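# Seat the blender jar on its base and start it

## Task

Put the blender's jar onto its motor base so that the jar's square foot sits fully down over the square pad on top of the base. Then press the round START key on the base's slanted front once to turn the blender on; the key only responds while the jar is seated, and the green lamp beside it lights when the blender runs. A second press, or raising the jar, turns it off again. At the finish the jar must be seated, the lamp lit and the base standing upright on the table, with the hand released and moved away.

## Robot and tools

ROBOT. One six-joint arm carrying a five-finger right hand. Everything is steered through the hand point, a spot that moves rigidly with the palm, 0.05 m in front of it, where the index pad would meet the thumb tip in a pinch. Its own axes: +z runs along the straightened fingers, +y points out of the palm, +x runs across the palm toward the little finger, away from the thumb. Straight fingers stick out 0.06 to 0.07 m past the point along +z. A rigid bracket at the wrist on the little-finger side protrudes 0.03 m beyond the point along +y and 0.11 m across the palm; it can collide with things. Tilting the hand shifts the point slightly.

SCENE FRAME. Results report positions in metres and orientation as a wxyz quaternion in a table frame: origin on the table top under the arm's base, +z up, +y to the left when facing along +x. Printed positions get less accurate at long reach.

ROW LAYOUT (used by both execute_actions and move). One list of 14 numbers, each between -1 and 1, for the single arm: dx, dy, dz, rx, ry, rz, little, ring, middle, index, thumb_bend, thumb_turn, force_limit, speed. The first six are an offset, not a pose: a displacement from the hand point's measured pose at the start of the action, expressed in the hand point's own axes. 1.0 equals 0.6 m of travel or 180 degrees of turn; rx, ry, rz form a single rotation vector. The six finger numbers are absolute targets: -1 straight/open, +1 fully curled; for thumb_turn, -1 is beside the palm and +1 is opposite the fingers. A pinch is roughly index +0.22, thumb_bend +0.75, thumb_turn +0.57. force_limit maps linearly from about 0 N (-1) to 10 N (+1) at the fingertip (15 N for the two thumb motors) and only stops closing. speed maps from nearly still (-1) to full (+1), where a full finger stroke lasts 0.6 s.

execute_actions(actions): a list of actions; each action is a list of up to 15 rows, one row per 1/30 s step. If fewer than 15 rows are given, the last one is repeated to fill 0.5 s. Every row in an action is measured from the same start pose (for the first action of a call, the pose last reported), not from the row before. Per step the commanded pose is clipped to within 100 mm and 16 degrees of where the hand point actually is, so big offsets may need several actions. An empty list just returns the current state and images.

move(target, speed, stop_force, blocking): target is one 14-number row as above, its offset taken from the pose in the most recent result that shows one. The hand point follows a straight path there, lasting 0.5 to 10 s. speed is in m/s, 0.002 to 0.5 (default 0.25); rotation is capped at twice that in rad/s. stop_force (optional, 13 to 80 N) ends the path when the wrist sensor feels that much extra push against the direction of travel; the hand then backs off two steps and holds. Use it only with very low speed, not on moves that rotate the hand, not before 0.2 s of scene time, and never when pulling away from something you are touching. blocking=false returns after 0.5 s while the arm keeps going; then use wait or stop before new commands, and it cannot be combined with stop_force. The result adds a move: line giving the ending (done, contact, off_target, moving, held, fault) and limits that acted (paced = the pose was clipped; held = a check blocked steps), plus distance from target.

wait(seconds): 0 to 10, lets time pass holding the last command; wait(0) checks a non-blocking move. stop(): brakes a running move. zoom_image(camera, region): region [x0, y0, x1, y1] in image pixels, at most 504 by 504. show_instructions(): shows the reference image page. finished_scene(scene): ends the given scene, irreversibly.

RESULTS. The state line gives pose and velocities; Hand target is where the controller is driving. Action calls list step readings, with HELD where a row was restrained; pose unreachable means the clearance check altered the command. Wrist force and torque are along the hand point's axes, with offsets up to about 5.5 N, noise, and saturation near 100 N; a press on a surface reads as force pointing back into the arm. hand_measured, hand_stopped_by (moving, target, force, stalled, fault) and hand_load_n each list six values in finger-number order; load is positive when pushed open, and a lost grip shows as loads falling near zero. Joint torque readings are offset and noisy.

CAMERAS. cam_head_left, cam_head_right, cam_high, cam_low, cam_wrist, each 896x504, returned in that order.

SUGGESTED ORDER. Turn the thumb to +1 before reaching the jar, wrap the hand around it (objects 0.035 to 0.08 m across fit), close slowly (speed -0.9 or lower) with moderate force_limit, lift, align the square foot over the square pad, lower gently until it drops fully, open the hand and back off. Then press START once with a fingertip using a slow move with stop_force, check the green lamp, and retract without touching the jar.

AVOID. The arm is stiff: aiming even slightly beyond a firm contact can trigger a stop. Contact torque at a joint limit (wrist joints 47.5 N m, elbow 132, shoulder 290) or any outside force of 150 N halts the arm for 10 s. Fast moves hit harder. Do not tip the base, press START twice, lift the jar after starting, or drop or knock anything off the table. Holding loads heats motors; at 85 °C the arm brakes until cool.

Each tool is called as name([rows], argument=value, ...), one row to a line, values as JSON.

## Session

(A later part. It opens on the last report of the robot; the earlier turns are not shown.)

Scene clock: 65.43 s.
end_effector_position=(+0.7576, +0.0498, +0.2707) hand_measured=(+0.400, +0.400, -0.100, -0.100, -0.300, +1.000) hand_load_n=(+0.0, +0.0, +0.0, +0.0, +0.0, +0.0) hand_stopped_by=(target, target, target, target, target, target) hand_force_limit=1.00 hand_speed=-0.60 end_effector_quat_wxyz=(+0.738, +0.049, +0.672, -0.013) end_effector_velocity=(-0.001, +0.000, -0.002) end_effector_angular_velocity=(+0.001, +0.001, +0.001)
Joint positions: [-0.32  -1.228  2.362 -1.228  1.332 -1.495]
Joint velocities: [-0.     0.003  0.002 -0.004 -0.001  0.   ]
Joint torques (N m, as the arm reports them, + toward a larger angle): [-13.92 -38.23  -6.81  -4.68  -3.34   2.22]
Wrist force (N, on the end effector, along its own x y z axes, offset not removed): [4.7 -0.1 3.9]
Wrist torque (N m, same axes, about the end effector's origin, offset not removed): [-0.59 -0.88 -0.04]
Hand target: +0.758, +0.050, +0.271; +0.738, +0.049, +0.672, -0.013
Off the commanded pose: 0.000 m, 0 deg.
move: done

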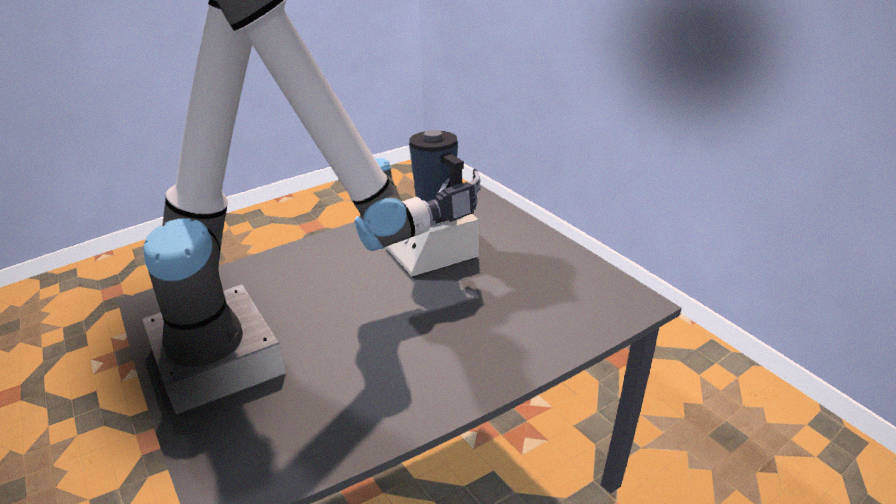

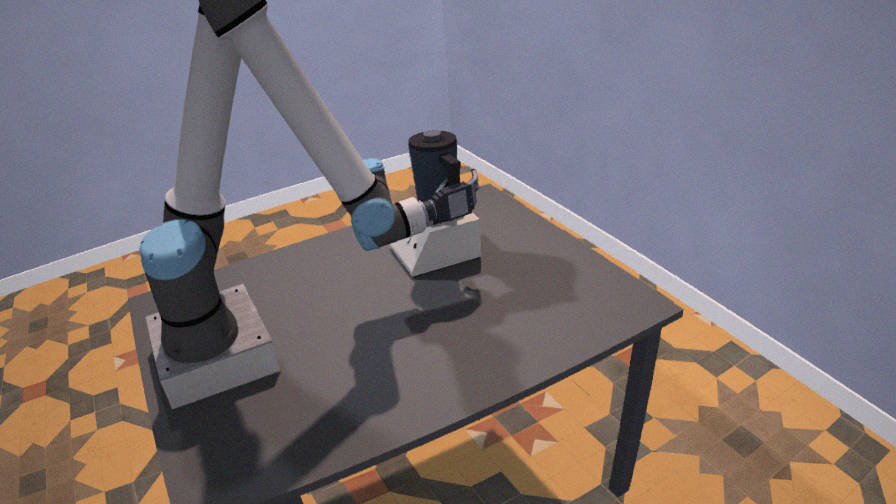

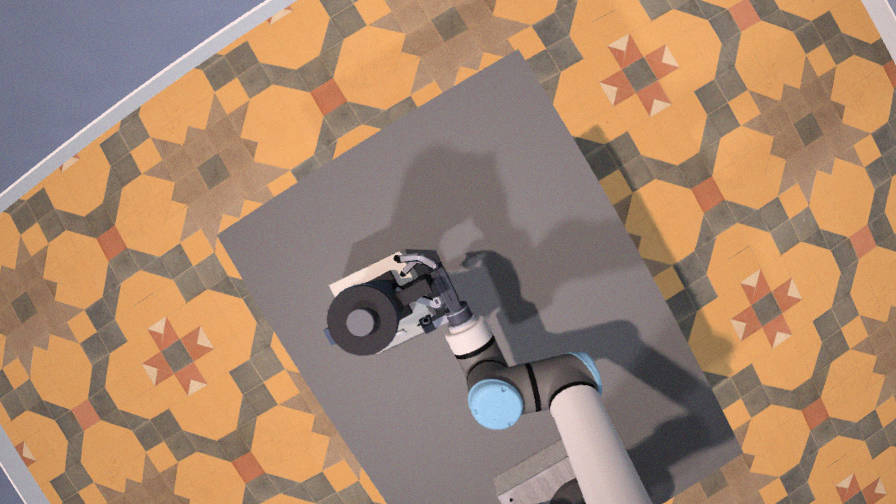

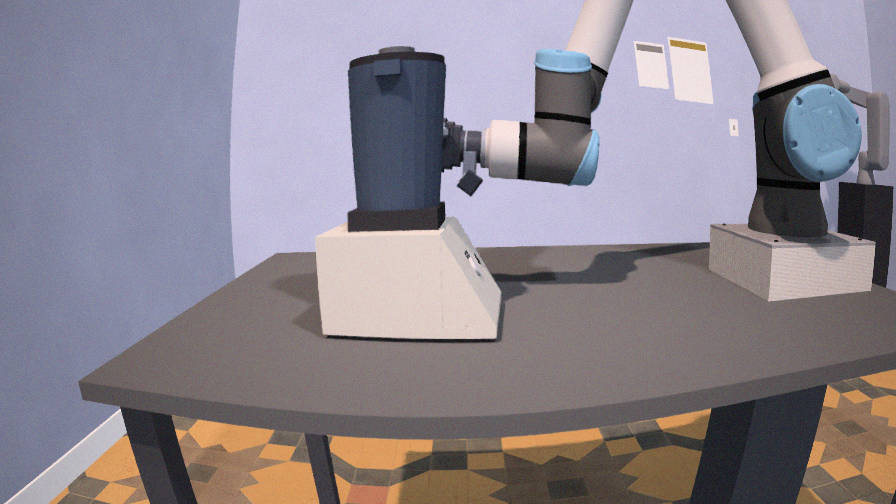

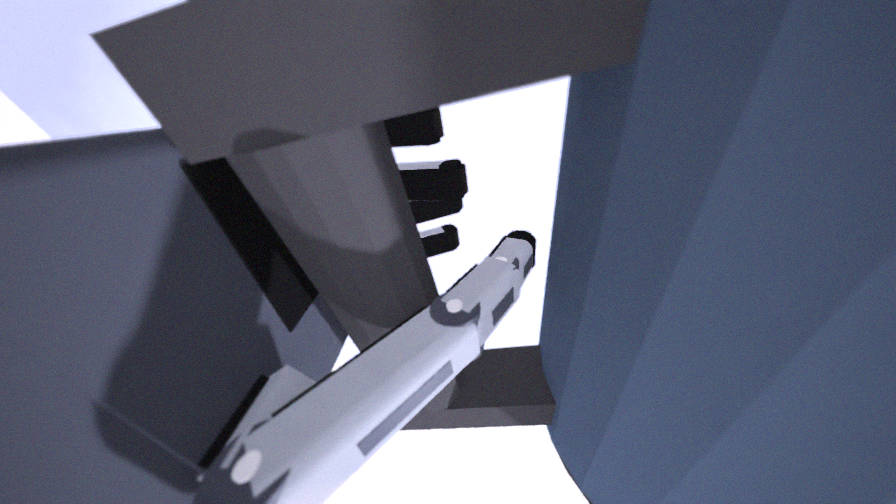

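move(target=[0.004,0,0,0,0,0,-1,-1,-1,-1,-0.3,1,1,0], speed=0.01)

move(target=[0,0,-0.38,0,0,0,-1,-1,-1,-1,-0.3,1,1,0], speed=0.12)

Scene clock: 67.77 s.
end_effector_position=(+0.7579, +0.0499, +0.2683) hand_measured=(-1.000, -1.000, -1.000, -1.000, -0.300, +1.000) hand_load_n=(+0.0, +0.0, +0.0, +0.0, +0.0, +0.0) hand_stopped_by=(target, target, target, target, target, target) hand_force_limit=1.00 hand_speed=0.00 end_effector_quat_wxyz=(+0.738, +0.049, +0.672, -0.013) end_effector_velocity=(-0.000, +0.001, -0.000) end_effector_angular_velocity=(-0.001, +0.000, +0.001)
Joint positions: [-0.32  -1.223  2.362 -1.234  1.333 -1.495]
Joint velocities: [ 0.001  0.     0.    -0.    -0.001 -0.001]
Joint torques (N m, as the arm reports them, + toward a larger angle): [ 17.72 -36.95  -9.    -4.98   3.34  -1.98]
Wrist force (N, on the end effector, along its own x y z axes, offset not removed): [3.7 0.1 2.6]
Wrist torque (N m, same axes, about the end effector's origin, offset not removed): [-0.43 -0.65 -0.05]
Hand target: +0.758, +0.050, +0.268; +0.738, +0.049, +0.672, -0.013
Off the commanded pose: 0.000 m, 0 deg.
move: done

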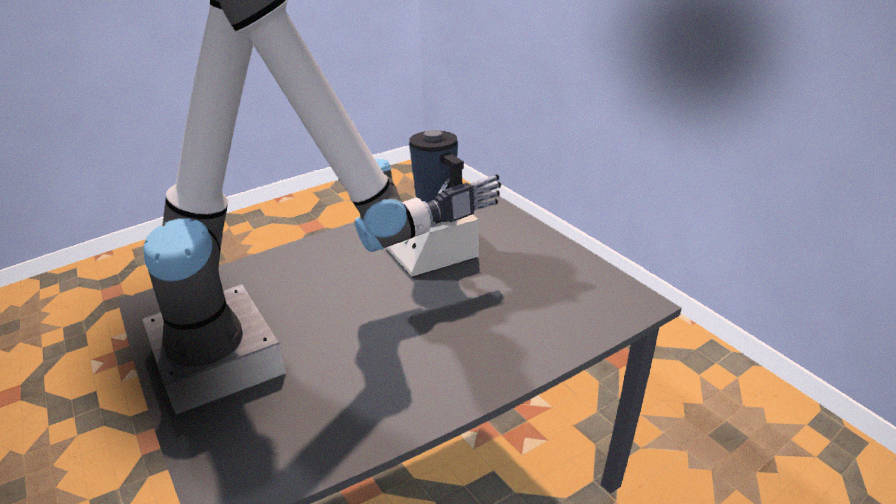

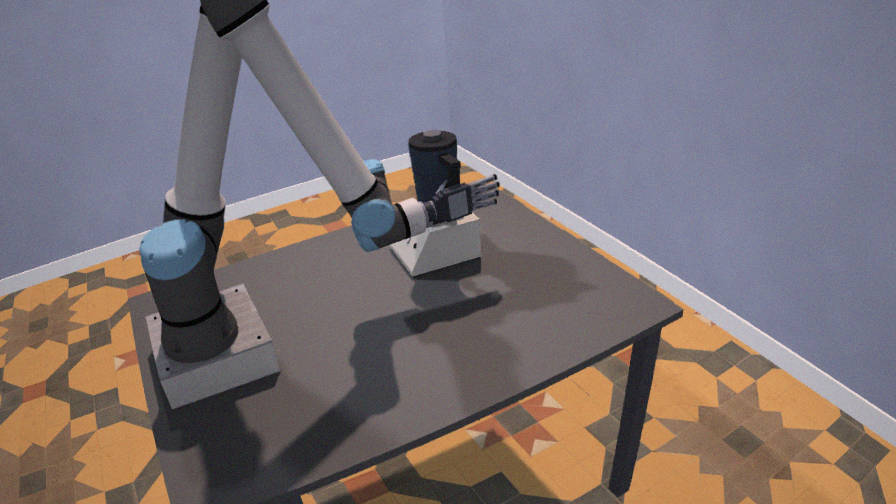

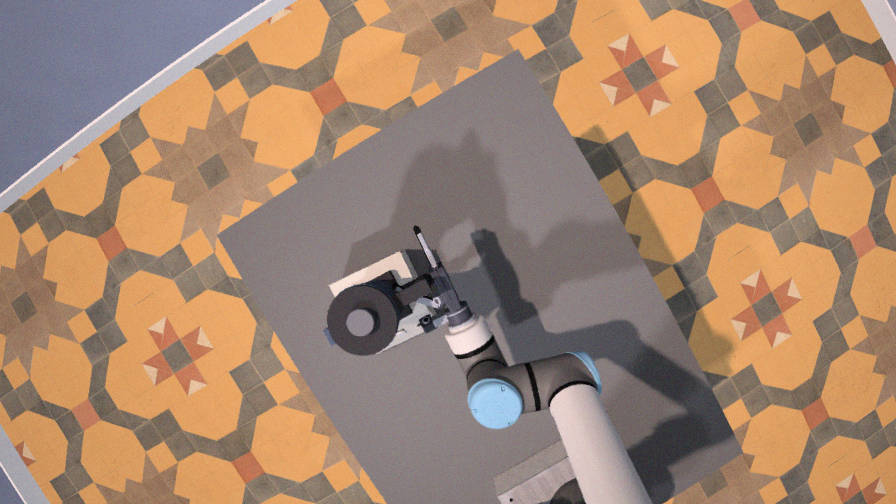

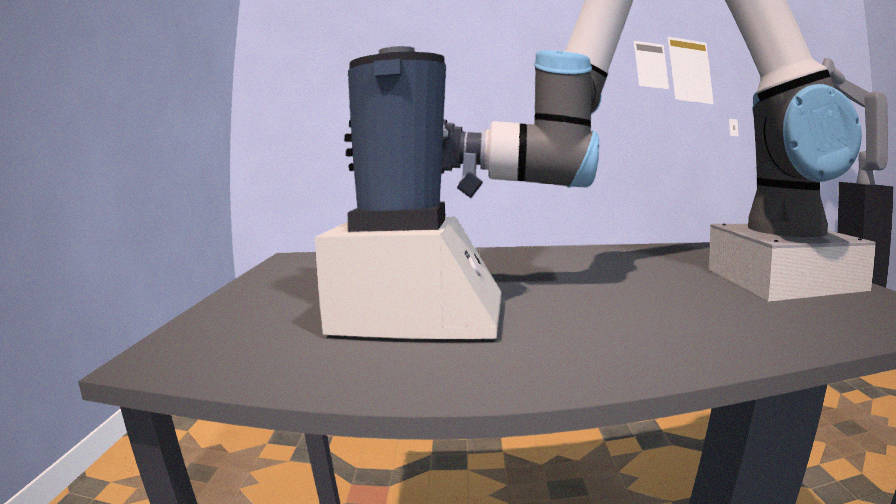

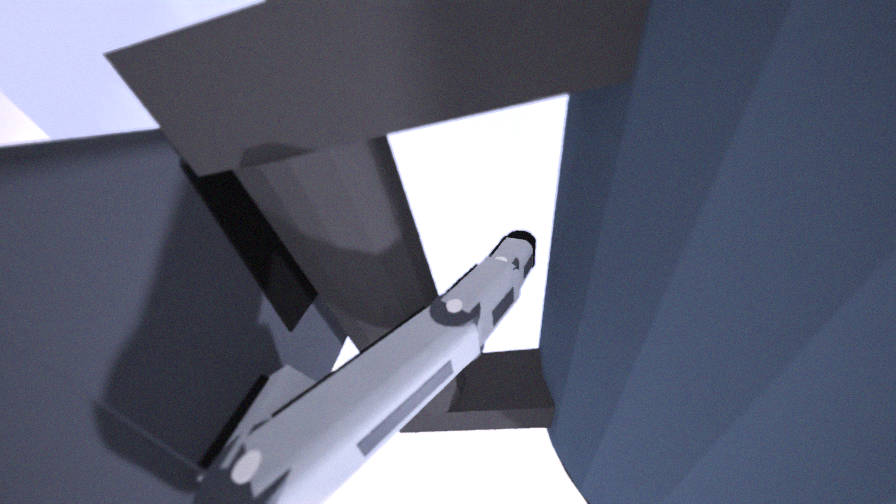

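Scene clock: 70.23 s.
end_effector_position=(+0.5320, +0.0705, +0.2478) hand_measured=(-1.000, -1.000, -1.000, -1.000, -0.300, +1.000) hand_load_n=(+0.0, +0.0, +0.0, +0.0, +0.0, +0.0) hand_stopped_by=(target, target, target, target, target, target) hand_force_limit=1.00 hand_speed=0.00 end_effector_quat_wxyz=(+0.738, +0.049, +0.673, -0.014) end_effector_velocity=(-0.002, -0.001, -0.000) end_effector_angular_velocity=(-0.001, -0.000, +0.000)
Joint positions: [-0.563 -1.386  2.82  -1.536  1.092 -1.471]
Joint velocities: [-0.009 -0.001  0.006 -0.005 -0.009  0.   ]
Joint torques (N m, as the arm reports them, + toward a larger angle): [-15.09 -40.66   4.35  -4.3   -2.81   2.29]
Wrist force (N, on the end effector, along its own x y z axes, offset not removed): [4.0 1.7 4.6]
Wrist torque (N m, same axes, about the end effector's origin, offset not removed): [-0.30 -0.82 0.01]
Hand target: +0.532, +0.071, +0.248; +0.738, +0.049, +0.673, -0.013
Off the commanded pose: 0.000 m, 0 deg.
move: done

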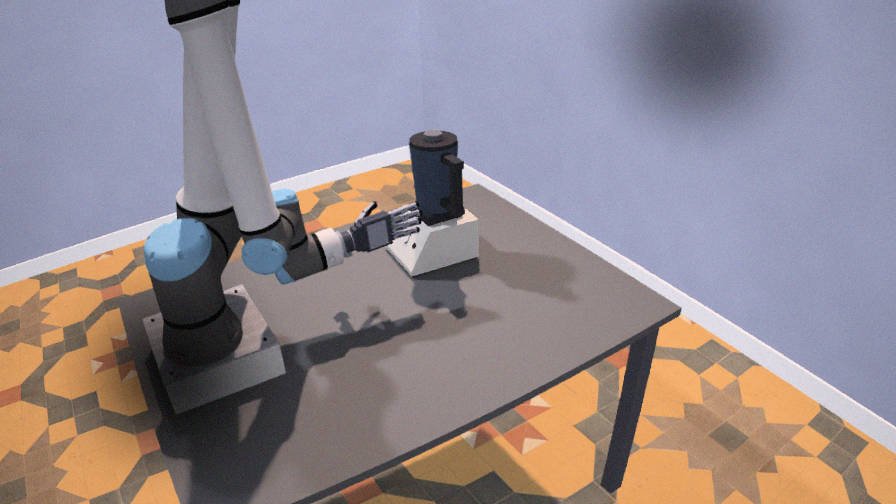

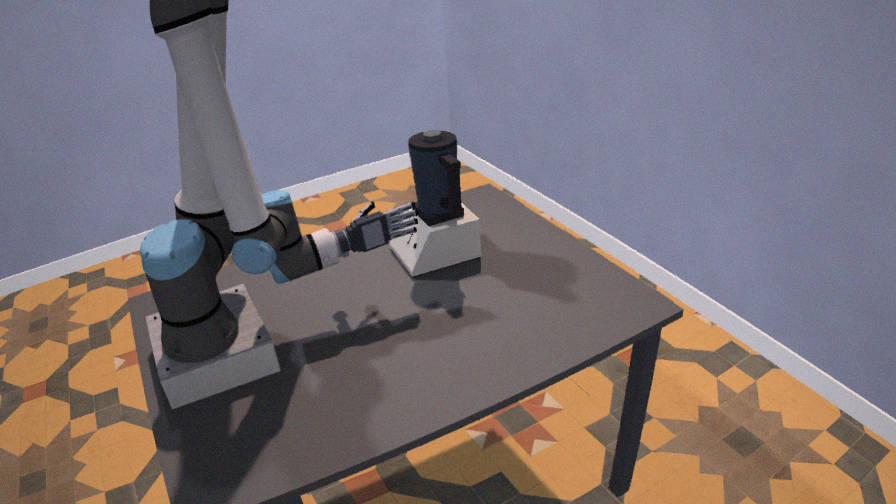

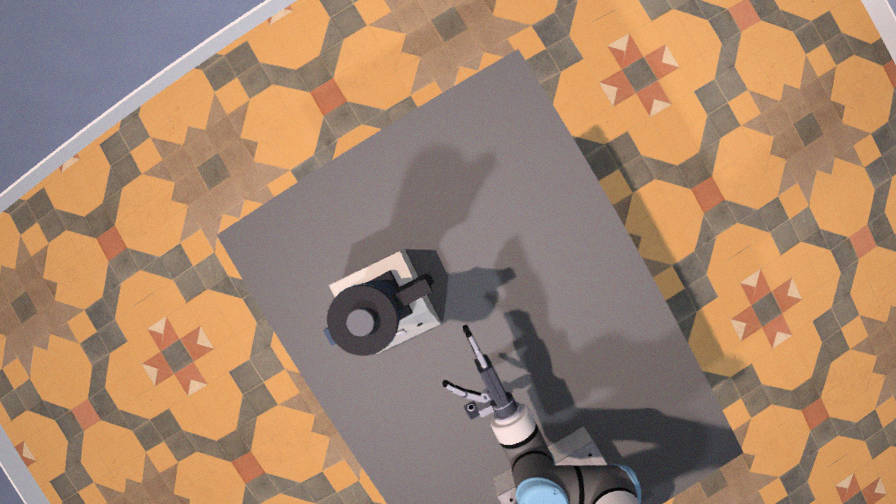

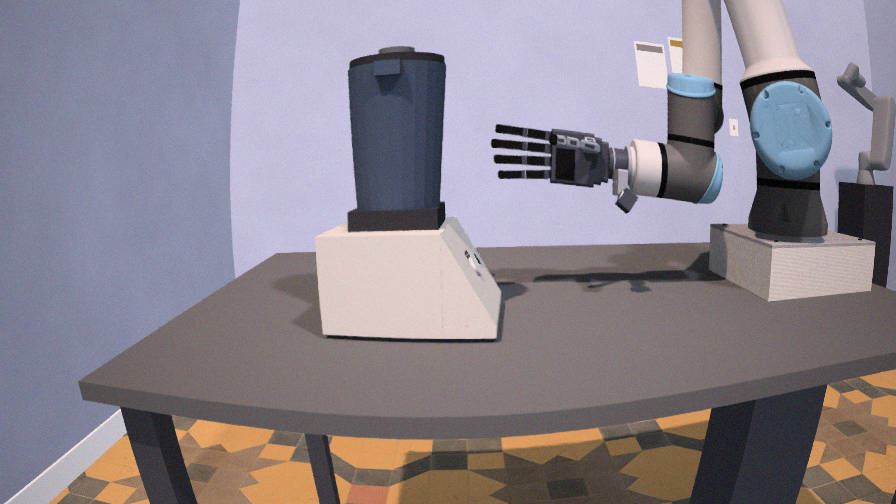

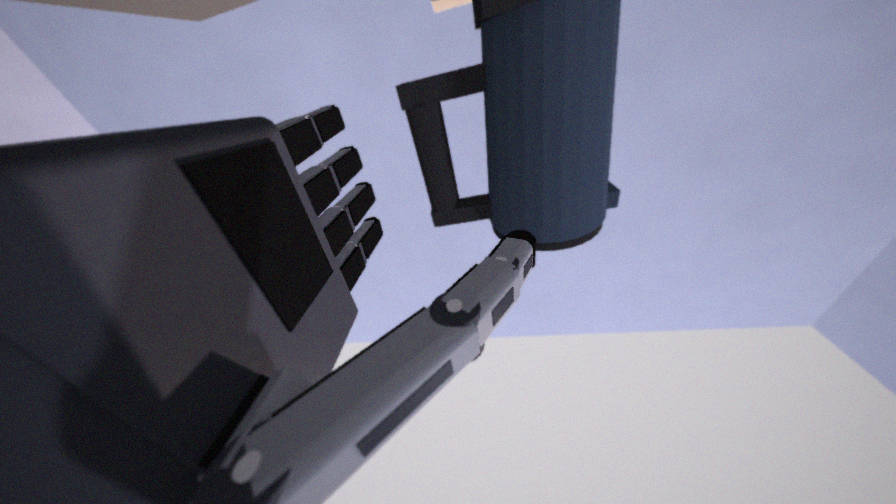

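move(target=[0.15,0.23,-0.04,-0.025,0.22,0,1,1,1,-1,-1,-1,0.5,0.5], speed=0.12)

zoom_image(camera="cam_high", region=[330,260,530,440])

zoom_image(camera="cam_low", region=[400,150,700,340])

Scene clock: 75.73 s.
end_effector_position=(+0.5287, +0.2142, +0.1640) hand_measured=(+1.000, +1.000, +1.000, -1.000, -1.000, -1.000) hand_load_n=(+0.0, +0.0, +0.0, +0.0, +0.0, +0.0) hand_stopped_by=(target, target, target, target, target, target) hand_force_limit=0.50 hand_speed=0.50 end_effector_quat_wxyz=(+0.469, +0.023, +0.882, +0.030) end_effector_velocity=(+0.001, +0.001, -0.000) end_effector_angular_velocity=(+0.001, +0.008, -0.001)
Joint positions: [-0.083 -1.465  2.53  -0.468  1.462 -1.556]
Joint velocities: [ 0.006  0.003 -0.006  0.011  0.006  0.004]
Joint torques (N m, as the arm reports them, + toward a larger angle): [ 18.01 -17.38 -29.98   3.24   3.21   2.19]
Wrist force (N, on the end effector, along its own x y z axes, offset not removed): [5.2 1.0 3.9]
Wrist torque (N m, same axes, about the end effector's origin, offset not removed): [-0.34 -0.94 0.05]
Hand target: +0.529, +0.214, +0.164; +0.468, +0.023, +0.883, +0.030
Off the commanded pose: 0.000 m, 0 deg.
move: done

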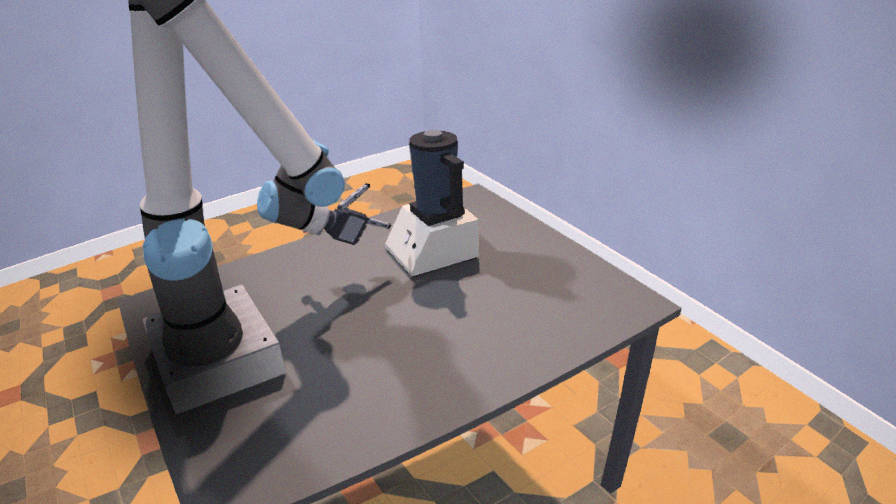

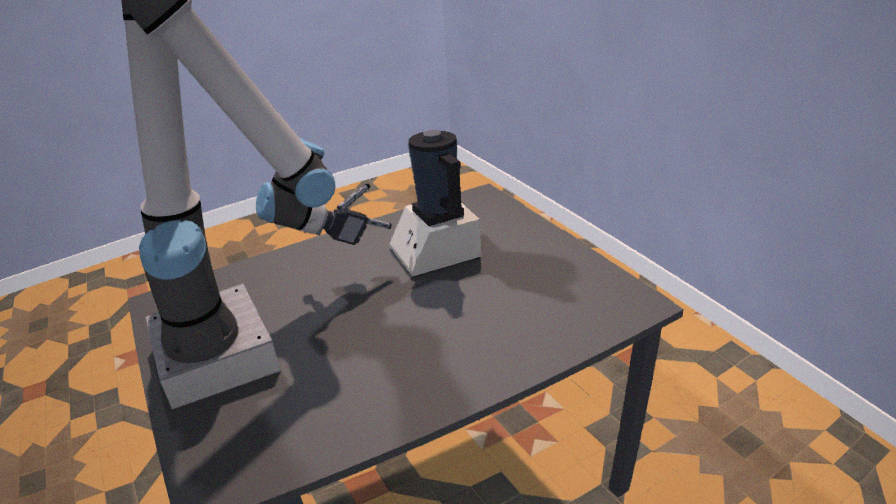

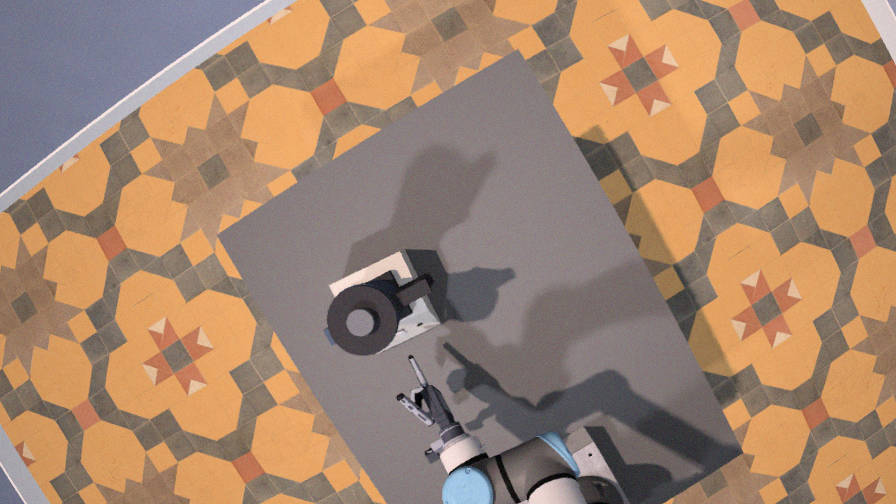

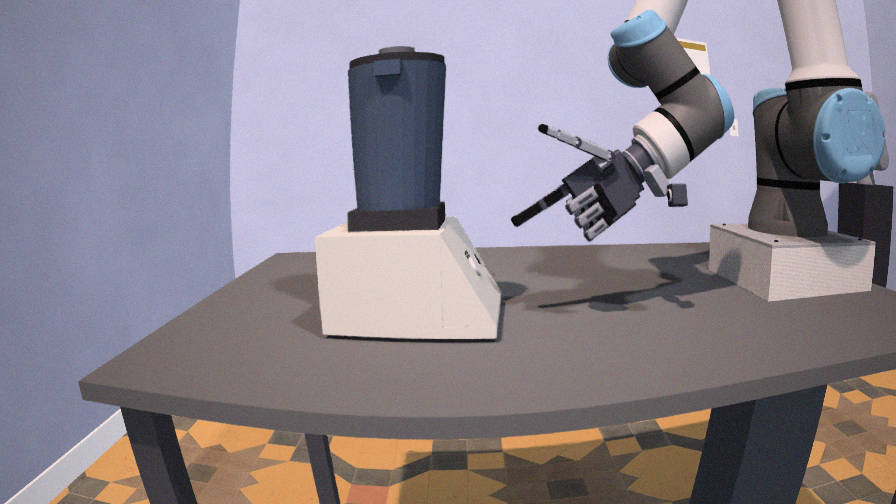

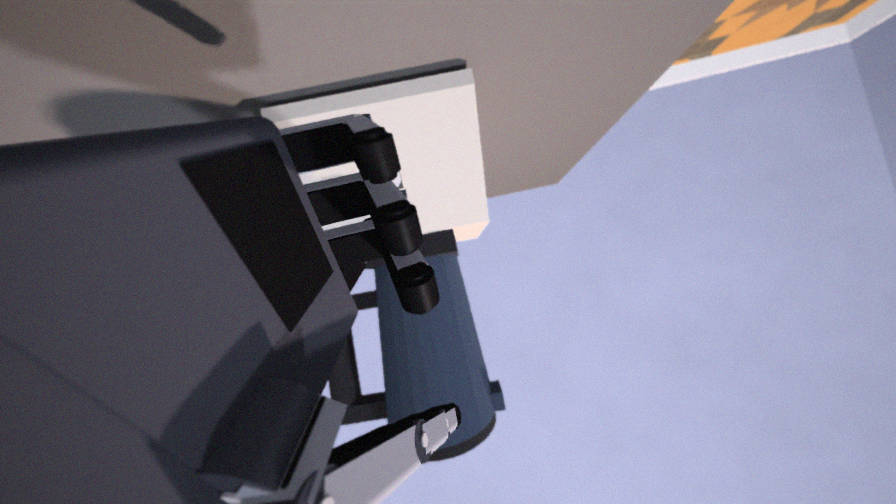

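Region (330, 260, 530, 440) of cam_high's 896x504 image, scaled by 2.520, with more detail than that image has; it fills the top 454 rows of this view, and the rest is white.

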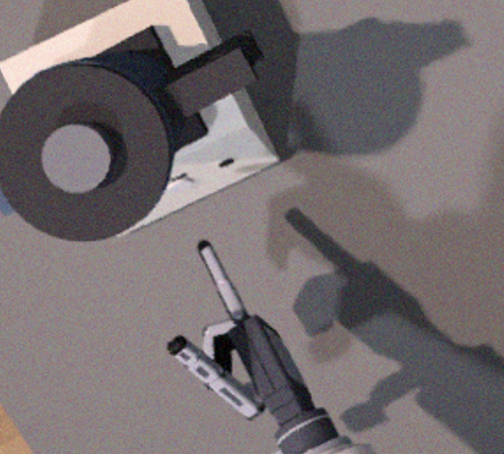

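Region (400, 150, 700, 340) of cam_low's 896x504 image, scaled by 1.680, with more detail than that image has; it fills the top 319 rows of this view, and the rest is white.

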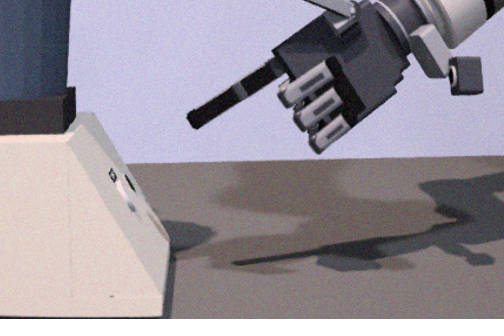

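move(target=[0.03,0,0.04,0,0,0,1,1,1,-1,-1,-1,0.5,0.5], speed=0.05)

zoom_image(camera="cam_high", region=[330,260,530,440])

zoom_image(camera="cam_low", region=[400,150,700,340])

Scene clock: 78.60 s.
end_effector_position=(+0.5384, +0.2162, +0.1360) hand_measured=(+1.000, +1.000, +1.000, -1.000, -1.000, -1.000) hand_load_n=(+0.0, +0.0, +0.0, +0.0, +0.0, +0.0) hand_stopped_by=(target, target, target, target, target, target) hand_force_limit=0.50 hand_speed=0.50 end_effector_quat_wxyz=(+0.469, +0.023, +0.882, +0.030) end_effector_velocity=(+0.000, +0.000, -0.003) end_effector_angular_velocity=(-0.001, +0.001, +0.001)
Joint positions: [-0.073 -1.38   2.524 -0.547  1.471 -1.55 ]
Joint velocities: [ 0.001  0.007 -0.    -0.006  0.    -0.001]
Joint torques (N m, as the arm reports them, + toward a larger angle): [ 18.26 -19.77 -26.71  -1.54   3.35   2.08]
Wrist force (N, on the end effector, along its own x y z axes, offset not removed): [4.5 1.0 4.9]
Wrist torque (N m, same axes, about the end effector's origin, offset not removed): [-0.43 -0.93 0.00]
Hand target: +0.538, +0.216, +0.136; +0.469, +0.023, +0.882, +0.030
Off the commanded pose: 0.000 m, 0 deg.
move: done

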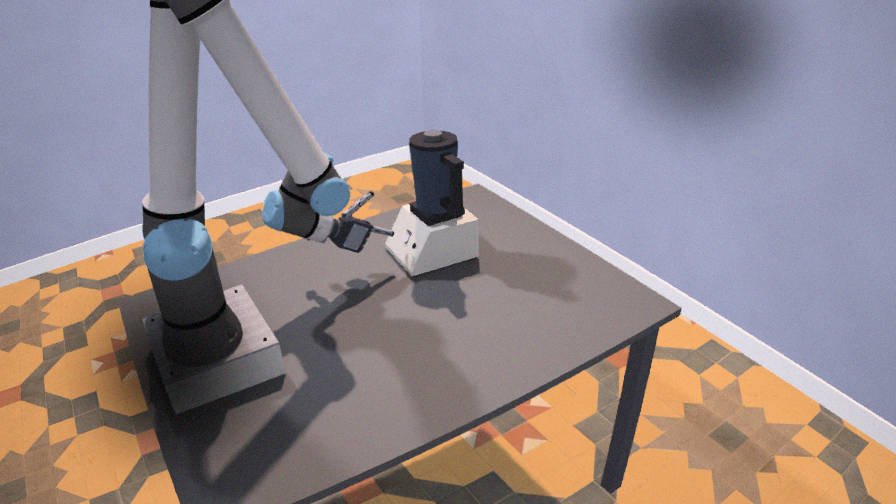

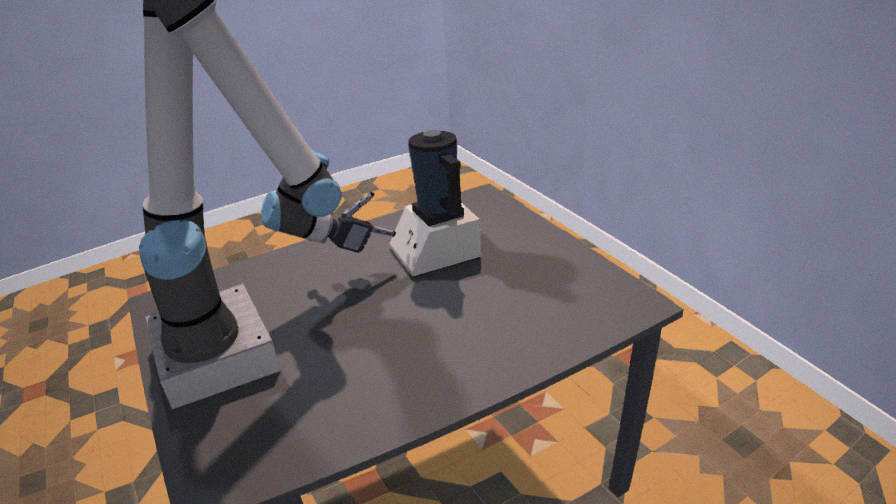

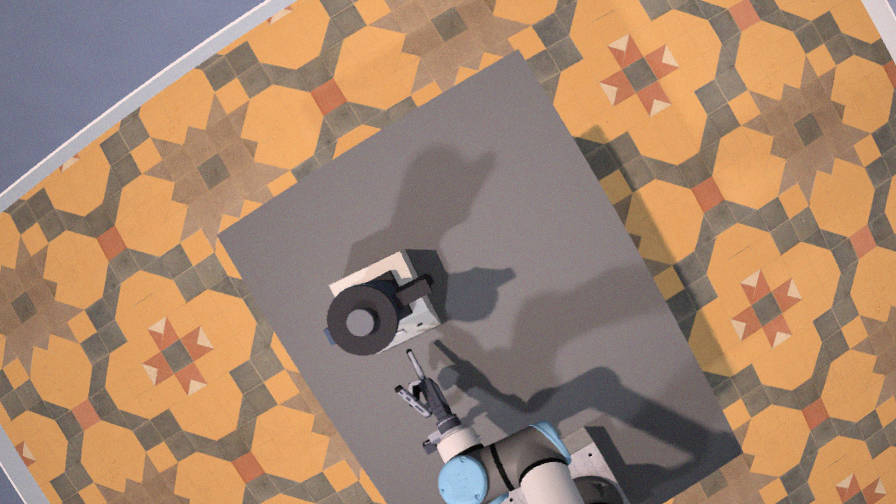

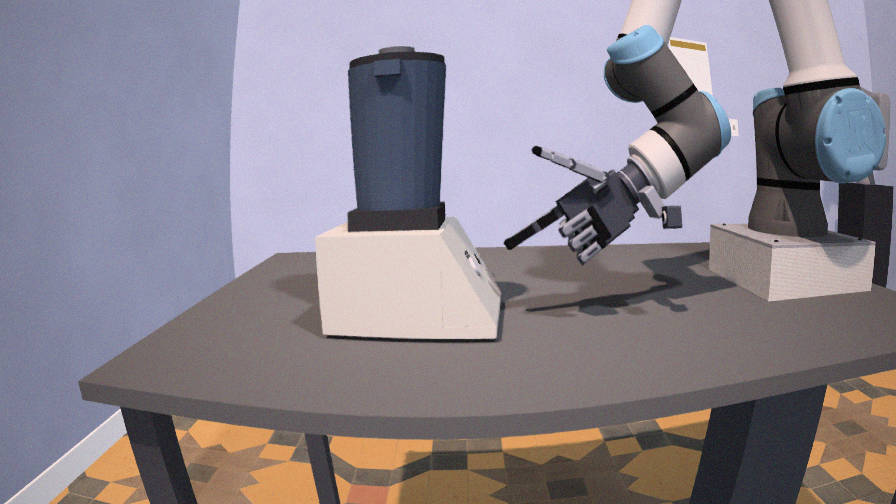

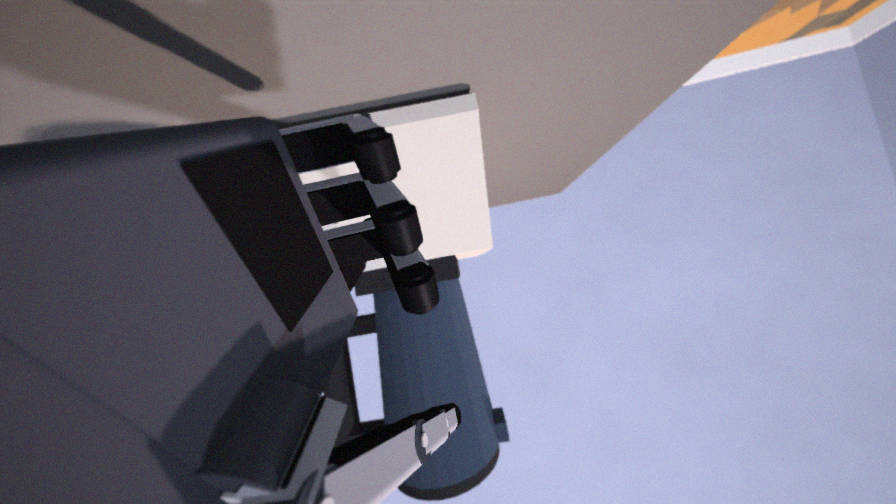

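Region (330, 260, 530, 440) of cam_high's 896x504 image, scaled by 2.520, with more detail than that image has; it fills the top 454 rows of this view, and the rest is white.

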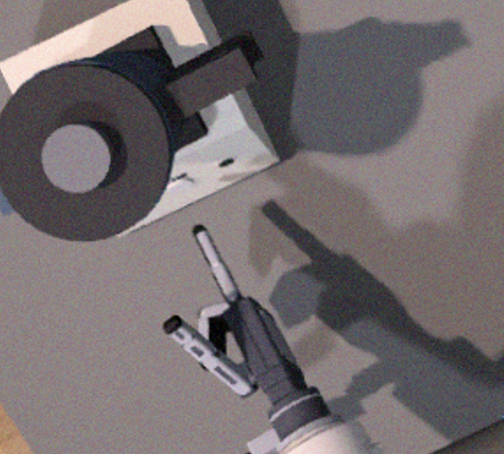

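Region (400, 150, 700, 340) of cam_low's 896x504 image, scaled by 1.680, with more detail than that image has; it fills the top 319 rows of this view, and the rest is white.

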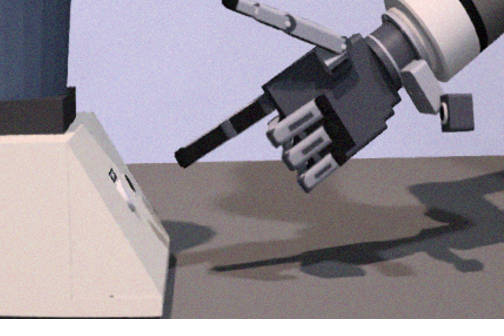

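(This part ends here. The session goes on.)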